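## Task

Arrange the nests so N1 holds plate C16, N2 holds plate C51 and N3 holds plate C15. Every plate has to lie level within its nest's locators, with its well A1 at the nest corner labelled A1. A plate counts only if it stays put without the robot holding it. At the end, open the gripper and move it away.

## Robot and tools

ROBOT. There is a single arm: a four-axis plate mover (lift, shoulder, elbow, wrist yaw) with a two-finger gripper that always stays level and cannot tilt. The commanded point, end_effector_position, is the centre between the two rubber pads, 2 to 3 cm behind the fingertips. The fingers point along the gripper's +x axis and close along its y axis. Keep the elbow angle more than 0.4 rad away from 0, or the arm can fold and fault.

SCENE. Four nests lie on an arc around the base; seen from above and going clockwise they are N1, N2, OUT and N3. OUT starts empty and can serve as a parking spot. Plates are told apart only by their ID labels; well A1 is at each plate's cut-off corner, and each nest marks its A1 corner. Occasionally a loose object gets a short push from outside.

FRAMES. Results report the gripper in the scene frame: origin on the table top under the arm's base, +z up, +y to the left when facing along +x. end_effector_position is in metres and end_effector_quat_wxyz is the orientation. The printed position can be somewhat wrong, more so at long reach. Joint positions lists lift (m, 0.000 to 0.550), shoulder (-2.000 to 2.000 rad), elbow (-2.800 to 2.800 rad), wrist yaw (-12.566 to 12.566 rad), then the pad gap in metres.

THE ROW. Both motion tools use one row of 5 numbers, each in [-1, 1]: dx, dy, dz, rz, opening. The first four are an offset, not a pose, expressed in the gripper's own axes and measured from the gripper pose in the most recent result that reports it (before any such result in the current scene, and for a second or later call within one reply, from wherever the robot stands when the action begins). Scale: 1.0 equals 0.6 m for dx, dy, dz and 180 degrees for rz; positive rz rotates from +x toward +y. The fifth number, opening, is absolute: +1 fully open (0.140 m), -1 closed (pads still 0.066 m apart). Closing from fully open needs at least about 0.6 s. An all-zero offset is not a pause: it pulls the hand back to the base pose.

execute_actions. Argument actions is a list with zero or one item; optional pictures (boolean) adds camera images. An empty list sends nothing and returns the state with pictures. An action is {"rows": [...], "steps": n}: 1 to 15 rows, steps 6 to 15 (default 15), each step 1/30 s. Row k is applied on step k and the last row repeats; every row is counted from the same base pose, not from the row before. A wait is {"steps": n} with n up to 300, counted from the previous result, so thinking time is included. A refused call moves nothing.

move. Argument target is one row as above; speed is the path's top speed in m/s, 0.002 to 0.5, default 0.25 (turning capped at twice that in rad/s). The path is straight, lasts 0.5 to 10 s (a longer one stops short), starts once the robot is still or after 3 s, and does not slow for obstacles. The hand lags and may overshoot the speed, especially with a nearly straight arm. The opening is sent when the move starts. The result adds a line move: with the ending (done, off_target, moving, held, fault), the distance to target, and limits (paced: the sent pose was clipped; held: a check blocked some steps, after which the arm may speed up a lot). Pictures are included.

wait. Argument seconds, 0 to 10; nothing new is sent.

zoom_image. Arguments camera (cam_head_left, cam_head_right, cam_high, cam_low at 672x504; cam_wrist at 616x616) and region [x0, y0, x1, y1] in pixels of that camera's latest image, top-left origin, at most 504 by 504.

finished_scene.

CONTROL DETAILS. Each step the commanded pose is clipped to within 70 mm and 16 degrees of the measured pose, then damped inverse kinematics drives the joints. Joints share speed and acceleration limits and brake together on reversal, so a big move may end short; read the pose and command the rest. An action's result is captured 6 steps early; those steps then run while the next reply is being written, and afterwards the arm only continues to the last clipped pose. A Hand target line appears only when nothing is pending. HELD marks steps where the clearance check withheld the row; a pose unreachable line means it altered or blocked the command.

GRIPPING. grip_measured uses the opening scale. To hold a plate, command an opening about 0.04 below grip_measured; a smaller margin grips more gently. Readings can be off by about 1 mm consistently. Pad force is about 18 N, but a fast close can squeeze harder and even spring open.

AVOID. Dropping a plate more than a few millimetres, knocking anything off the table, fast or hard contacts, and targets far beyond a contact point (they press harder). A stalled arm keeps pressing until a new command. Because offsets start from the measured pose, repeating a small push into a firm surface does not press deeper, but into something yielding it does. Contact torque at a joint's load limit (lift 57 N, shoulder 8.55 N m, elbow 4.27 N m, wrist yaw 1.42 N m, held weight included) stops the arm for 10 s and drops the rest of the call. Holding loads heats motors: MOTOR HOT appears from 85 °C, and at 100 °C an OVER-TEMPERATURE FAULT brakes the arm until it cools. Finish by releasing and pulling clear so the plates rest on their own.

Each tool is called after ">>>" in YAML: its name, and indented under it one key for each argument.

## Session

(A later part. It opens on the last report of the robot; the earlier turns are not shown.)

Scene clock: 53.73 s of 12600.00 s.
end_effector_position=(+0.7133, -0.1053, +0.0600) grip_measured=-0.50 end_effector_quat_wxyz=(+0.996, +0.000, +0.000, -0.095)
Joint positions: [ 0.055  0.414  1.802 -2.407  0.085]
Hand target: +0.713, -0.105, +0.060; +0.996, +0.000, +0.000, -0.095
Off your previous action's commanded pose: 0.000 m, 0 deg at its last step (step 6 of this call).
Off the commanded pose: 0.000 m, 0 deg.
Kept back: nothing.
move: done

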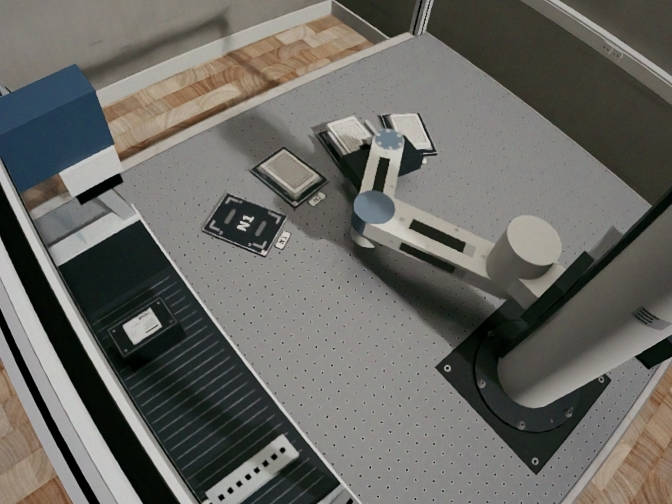

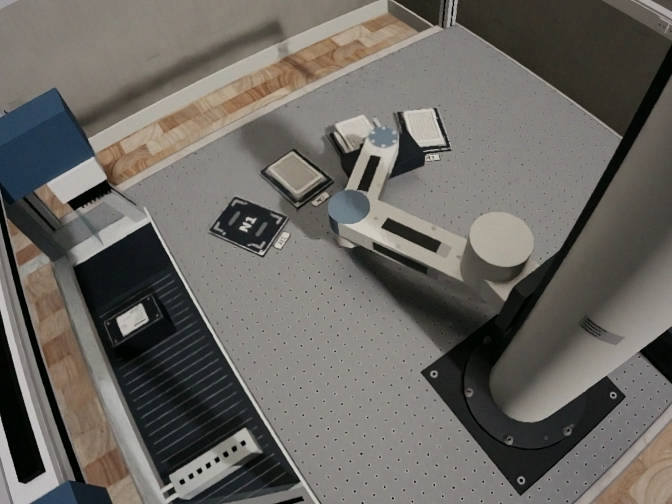

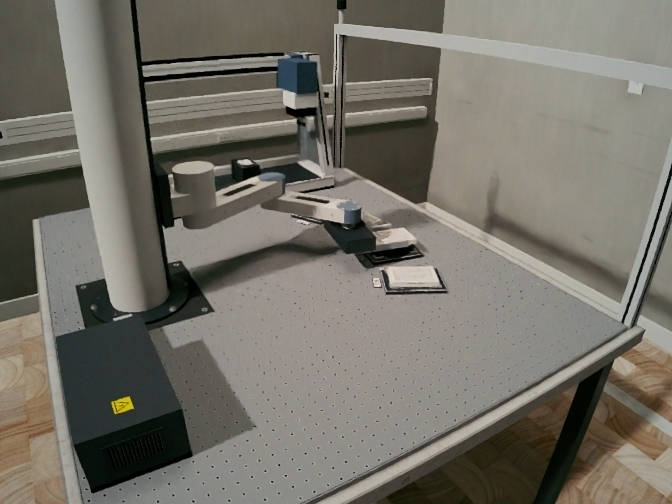

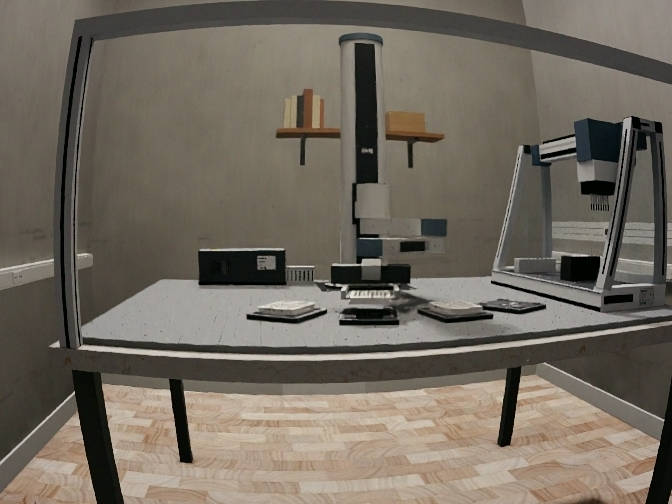

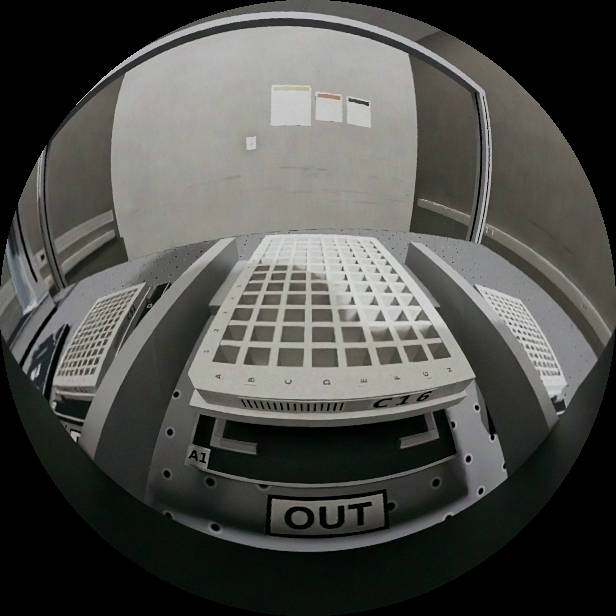

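>>> move:
  target: [-0.1820,0.5795,0,0.2172,-0.55]
  speed: 0.3

>>> move:
  target: [0,0,-0.0303,0,-0.55]
  speed: 0.05

>>> zoom_image:
  camera: "cam_wrist"
  region: [150, 370, 330, 490]

>>> zoom_image:
  camera: "cam_wrist"
  region: [330, 370, 510, 490]

Scene clock: 55.77 s of 12600.00 s.
end_effector_position=(+0.6714, +0.2571, +0.0600) grip_measured=-0.50 end_effector_quat_wxyz=(+0.970, +0.000, +0.000, +0.244)
Joint positions: [ 0.055  1.052  1.87  -2.429  0.085]
Hand target: +0.672, +0.257, +0.060; +0.970, +0.000, +0.000, +0.244
Off the commanded pose: 0.000 m, 0 deg.
Kept back: nothing.
move: done

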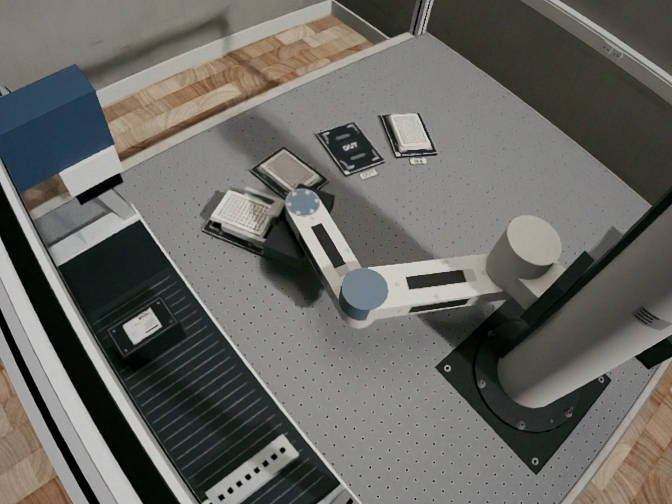

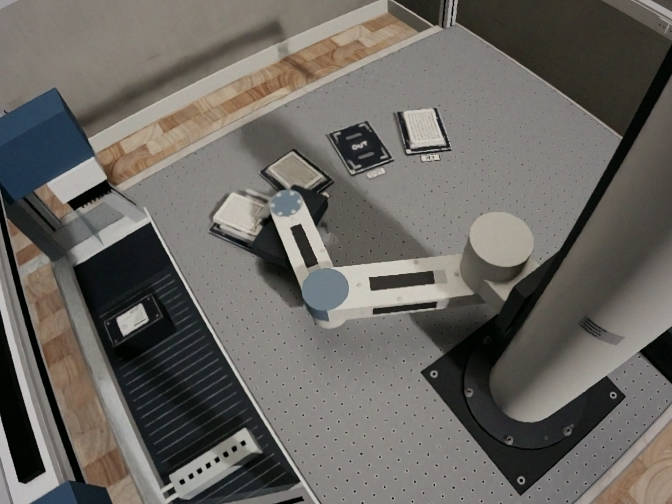

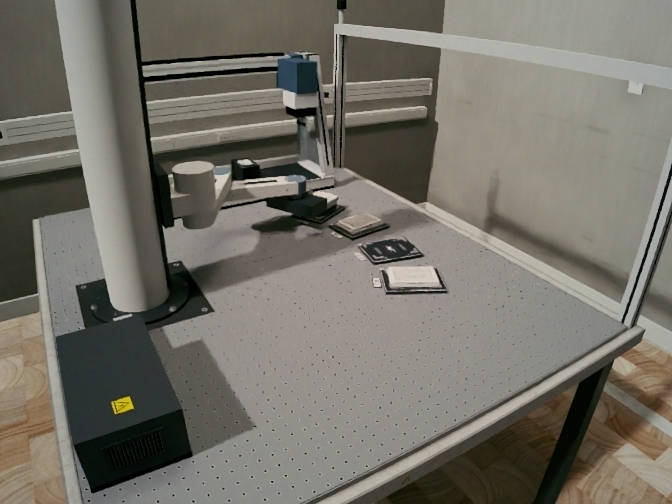

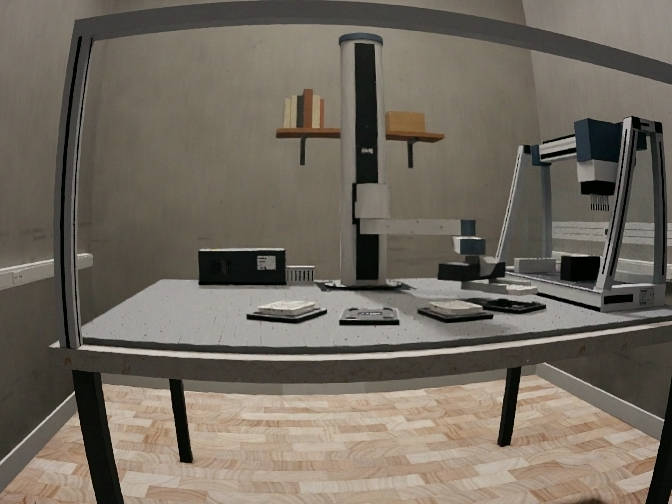

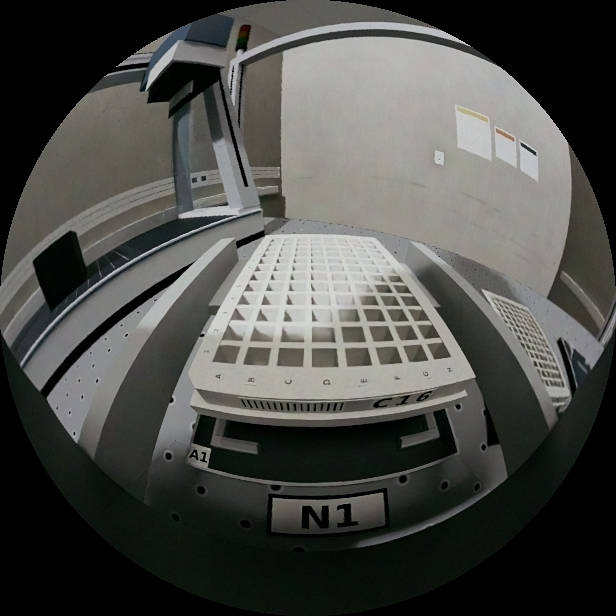

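Scene clock: 56.47 s of 12600.00 s.
end_effector_position=(+0.6714, +0.2571, +0.0418) grip_measured=-0.50 end_effector_quat_wxyz=(+0.970, +0.000, +0.000, +0.244)
Joint positions: [ 0.037  1.052  1.87  -2.429  0.085]
Hand target: +0.671, +0.257, +0.042; +0.970, +0.000, +0.000, +0.244
Off the commanded pose: 0.000 m, 0 deg.
Kept back: nothing.
move: done

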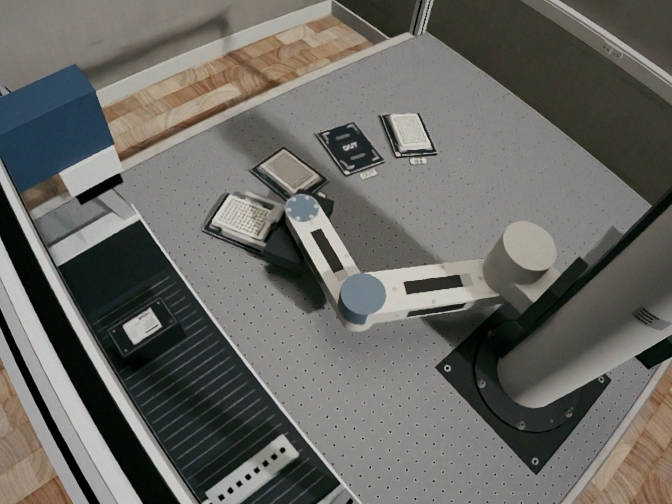

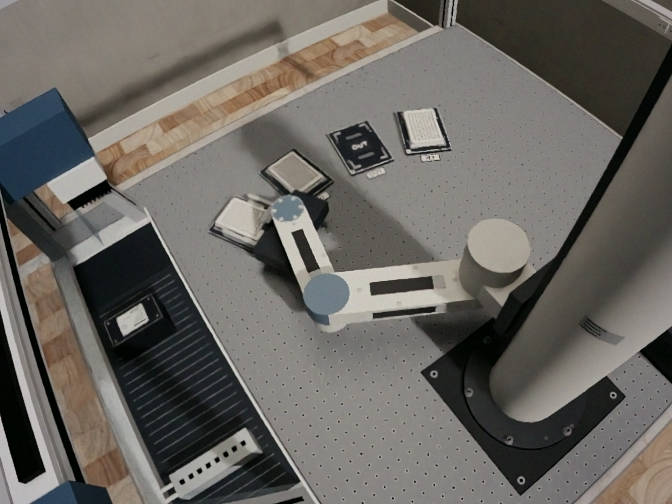

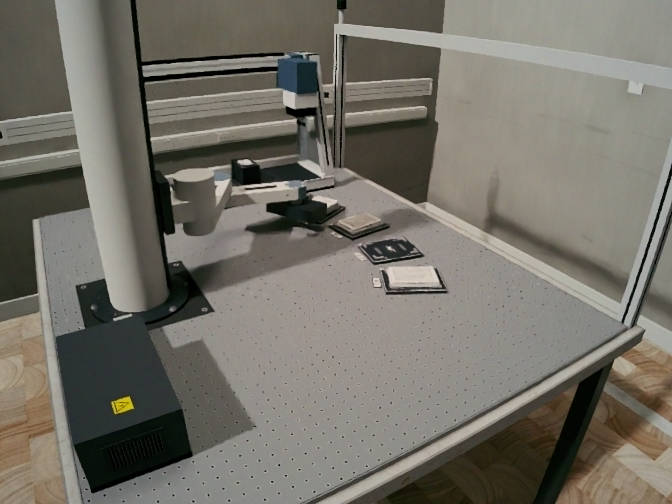

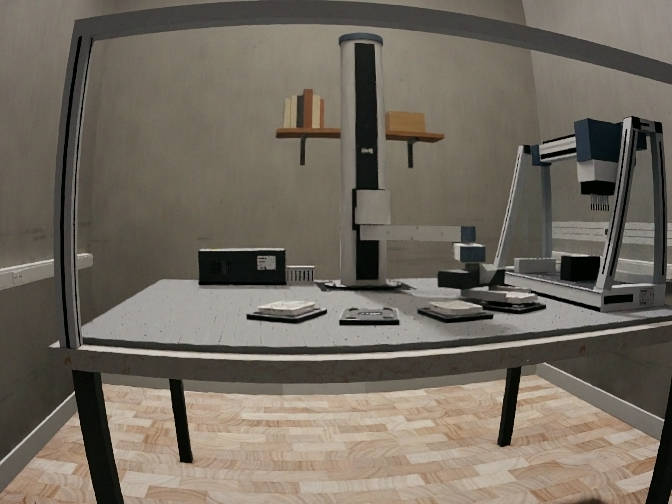

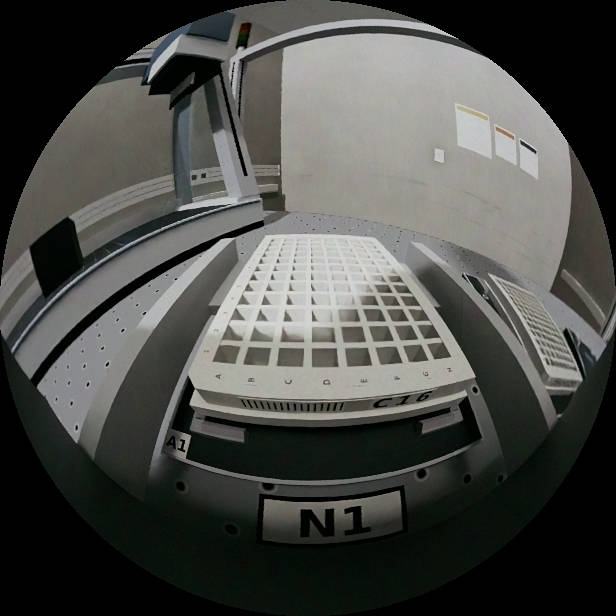

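Region (150, 370, 330, 490) of cam_wrist's 616x616 image, scaled by 2.800, with more detail than that image has.

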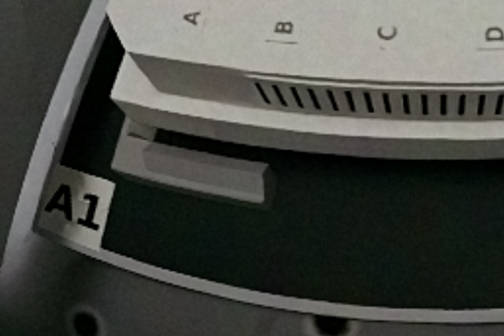

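Region (330, 370, 510, 490) of cam_wrist's 616x616 image, scaled by 2.800, with more detail than that image has.

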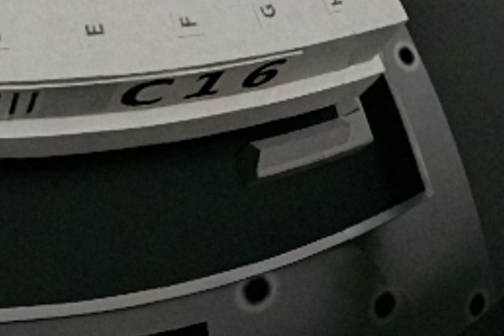

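>>> move:
  target: [0.0008,-0.0008,-0.0164,0,-0.55]
  speed: 0.02

>>> execute_actions:
  actions:
    - {"rows": [[0,0,0,0,-0.45],[0,0,0,0,-0.3],[0,0,0,0,0],[0,0,0,0,0.2],[0,0,0,0,0.2],[0,0,0,0,0.2],[0,0,0.004,0,0.2],[0,0,0.01,0,0.2],[0,0,0.017,0,0.2],[0,0,0.024,0,0.2],[0,0,0.0303,0,0.2]], "steps": 15}

>>> move:
  target: [-0.28,-0.12,0.03,-0.06,0.2]
  speed: 0.3

Scene clock: 57.73 s of 12600.00 s.
end_effector_position=(+0.6720, +0.2570, +0.0319) grip_measured=-0.50 end_effector_quat_wxyz=(+0.970, +0.000, +0.000, +0.244)
Joint positions: [ 0.027  1.049  1.873 -2.429  0.085]
Hand target: +0.672, +0.257, +0.032; +0.970, +0.000, +0.000, +0.244
Off the commanded pose: 0.000 m, 0 deg.
Kept back: nothing.
move: done

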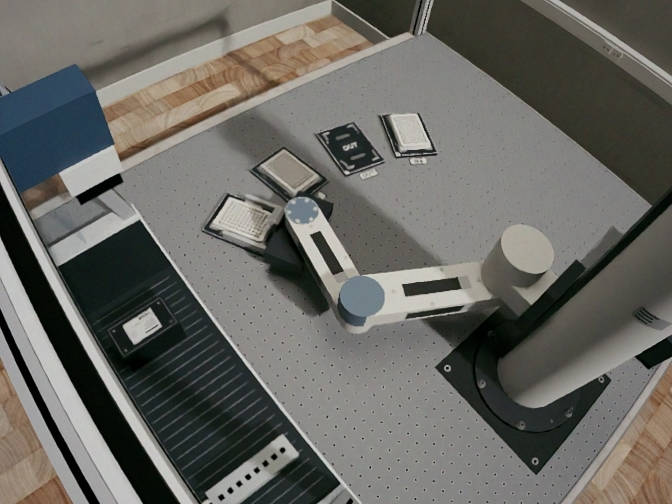

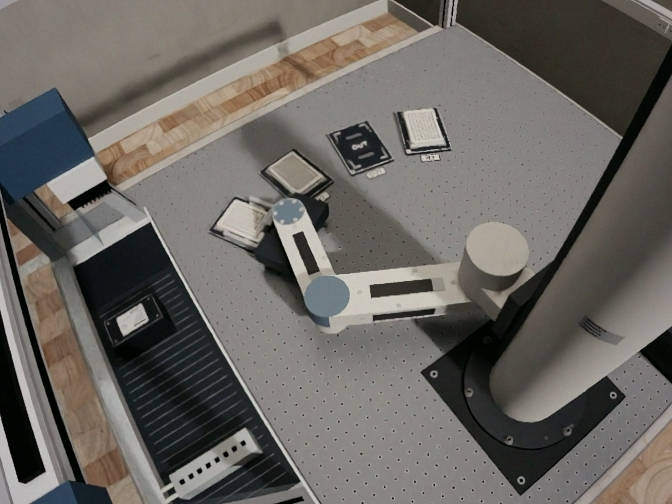

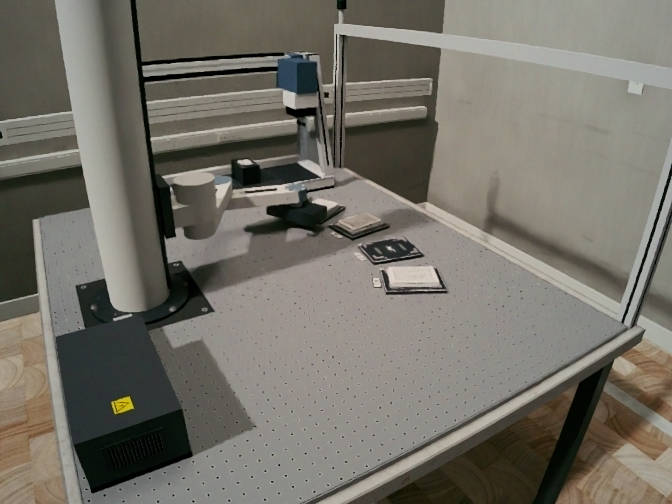

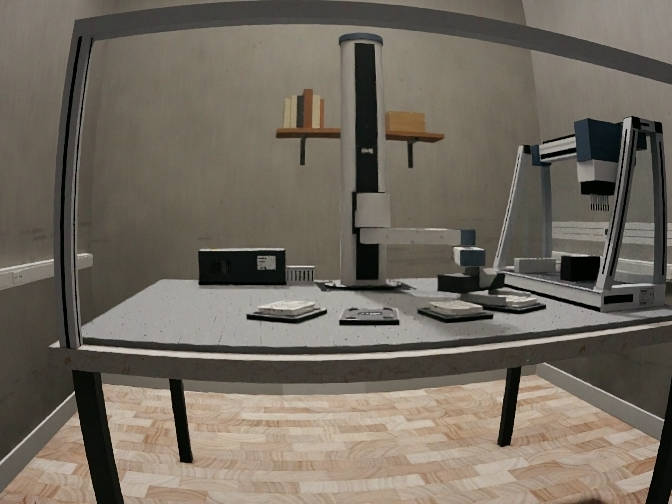

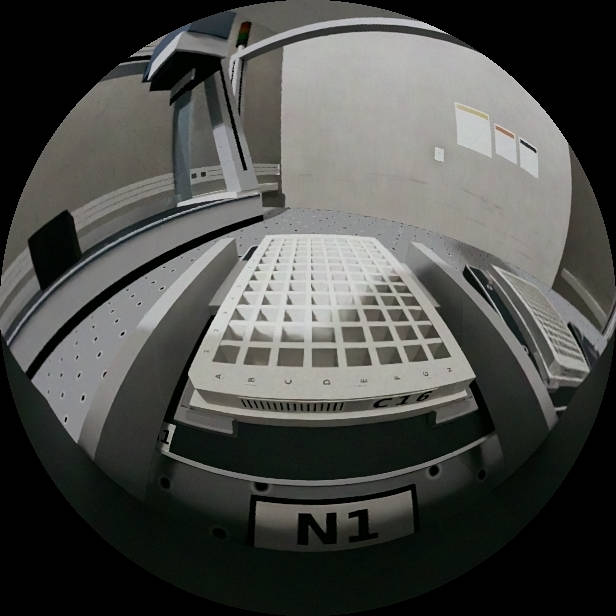

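Scene clock: 58.03 s of 12600.00 s.
end_effector_position=(+0.6720, +0.2570, +0.0364) grip_measured=+0.20 end_effector_quat_wxyz=(+0.970, +0.000, +0.000, +0.244)
Joint positions: [ 0.031  1.049  1.873 -2.429  0.11 ]
Steps of this call (steps 1 to 9: the first 9 steps of this action). Readings (end_effector_position):
1: (+0.6720, +0.2570, +0.0319)
2: (+0.6720, +0.2570, +0.0319)
4: (+0.6720, +0.2570, +0.0319)
8: (+0.6720, +0.2570, +0.0335)
9: the state above

Scene clock: 59.37 s of 12600.00 s.
end_effector_position=(+0.5583, +0.1138, +0.0682) grip_measured=+0.20 end_effector_quat_wxyz=(+0.988, +0.000, +0.000, +0.152)
Joint positions: [ 0.063  1.199  1.036 -1.93   0.11 ]
Hand target: +0.558, +0.114, +0.068; +0.988, +0.000, +0.000, +0.152
Off your previous action's commanded pose: 0.000 m, 0 deg at its last step (step 6 of this call).
Off the commanded pose: 0.000 m, 0 deg.
Kept back: nothing.
move: done

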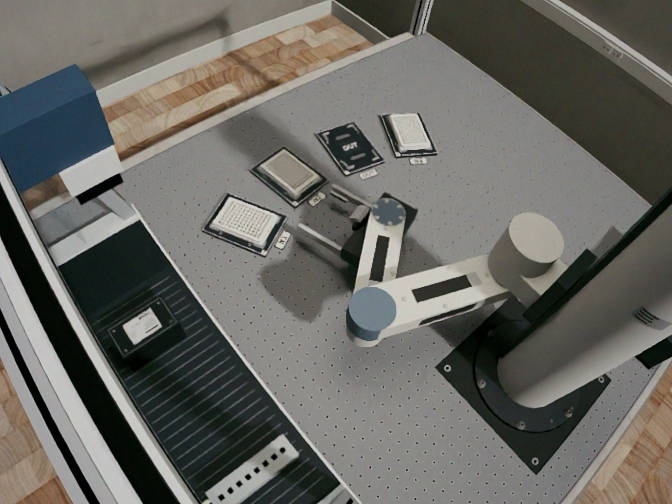

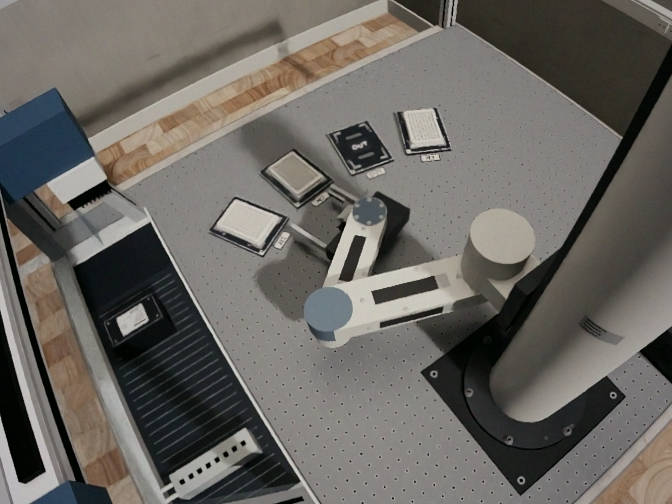

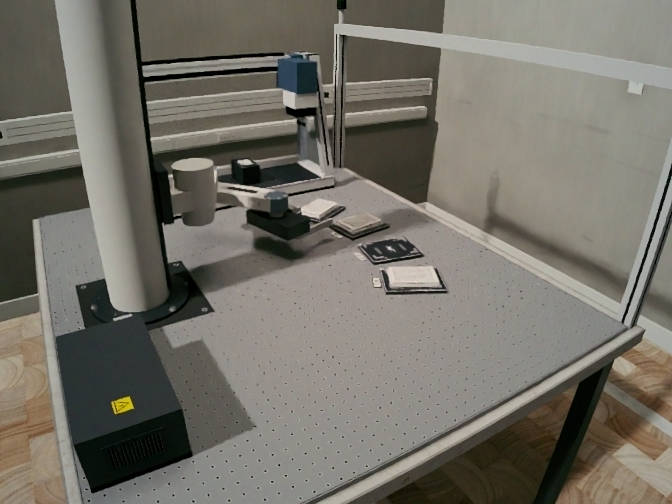

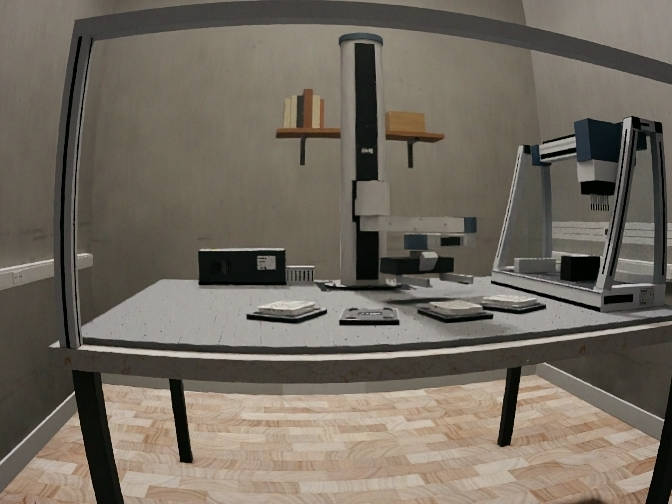

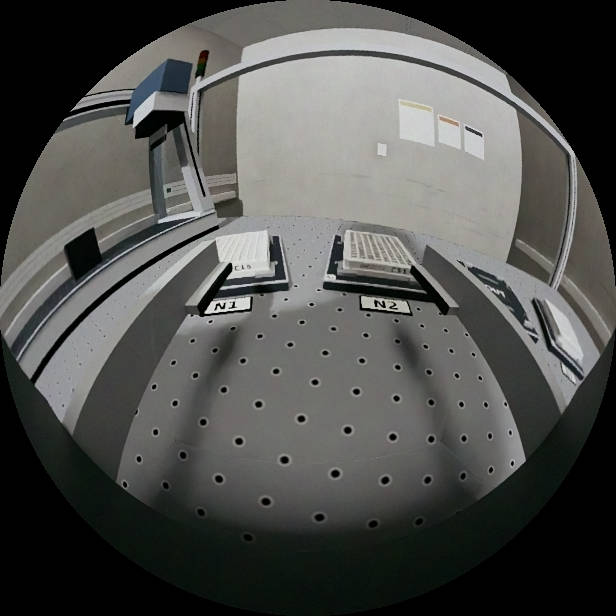

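>>> zoom_image:
  camera: "cam_wrist"
  region: [310, 220, 440, 310]

>>> zoom_image:
  camera: "cam_head_left"
  region: [190, 100, 450, 270]

>>> zoom_image:
  camera: "cam_low"
  region: [230, 280, 560, 340]

Region (310, 220, 440, 310) of cam_wrist's 616x616 image, scaled by 3.877, with more detail than that image has; it fills the top 349 rows of this view, and the rest is white.

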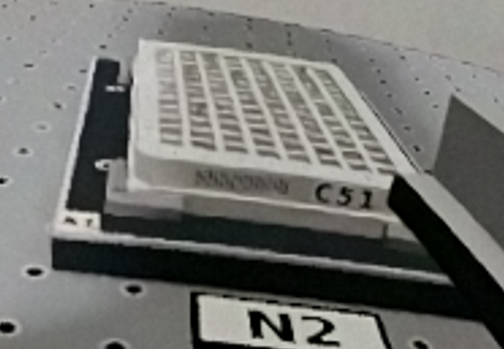

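Region (190, 100, 450, 270) of cam_head_left's 672x504 image, scaled by 1.938, with more detail than that image has; it fills the top 330 rows of this view, and the rest is white.

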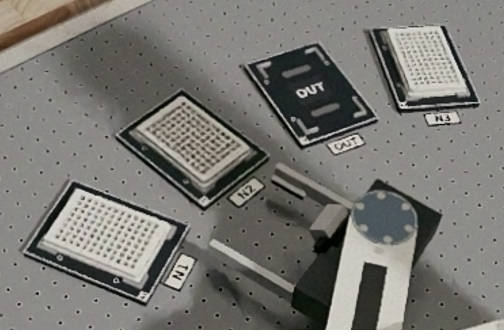

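Region (230, 280, 560, 340) of cam_low's 672x504 image, scaled by 1.527, with more detail than that image has; it fills the top 92 rows of this view, and the rest is white.

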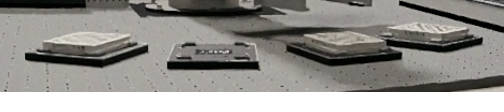

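>>> finished_scene:
  scene: 1

The scene is finished: the task was done.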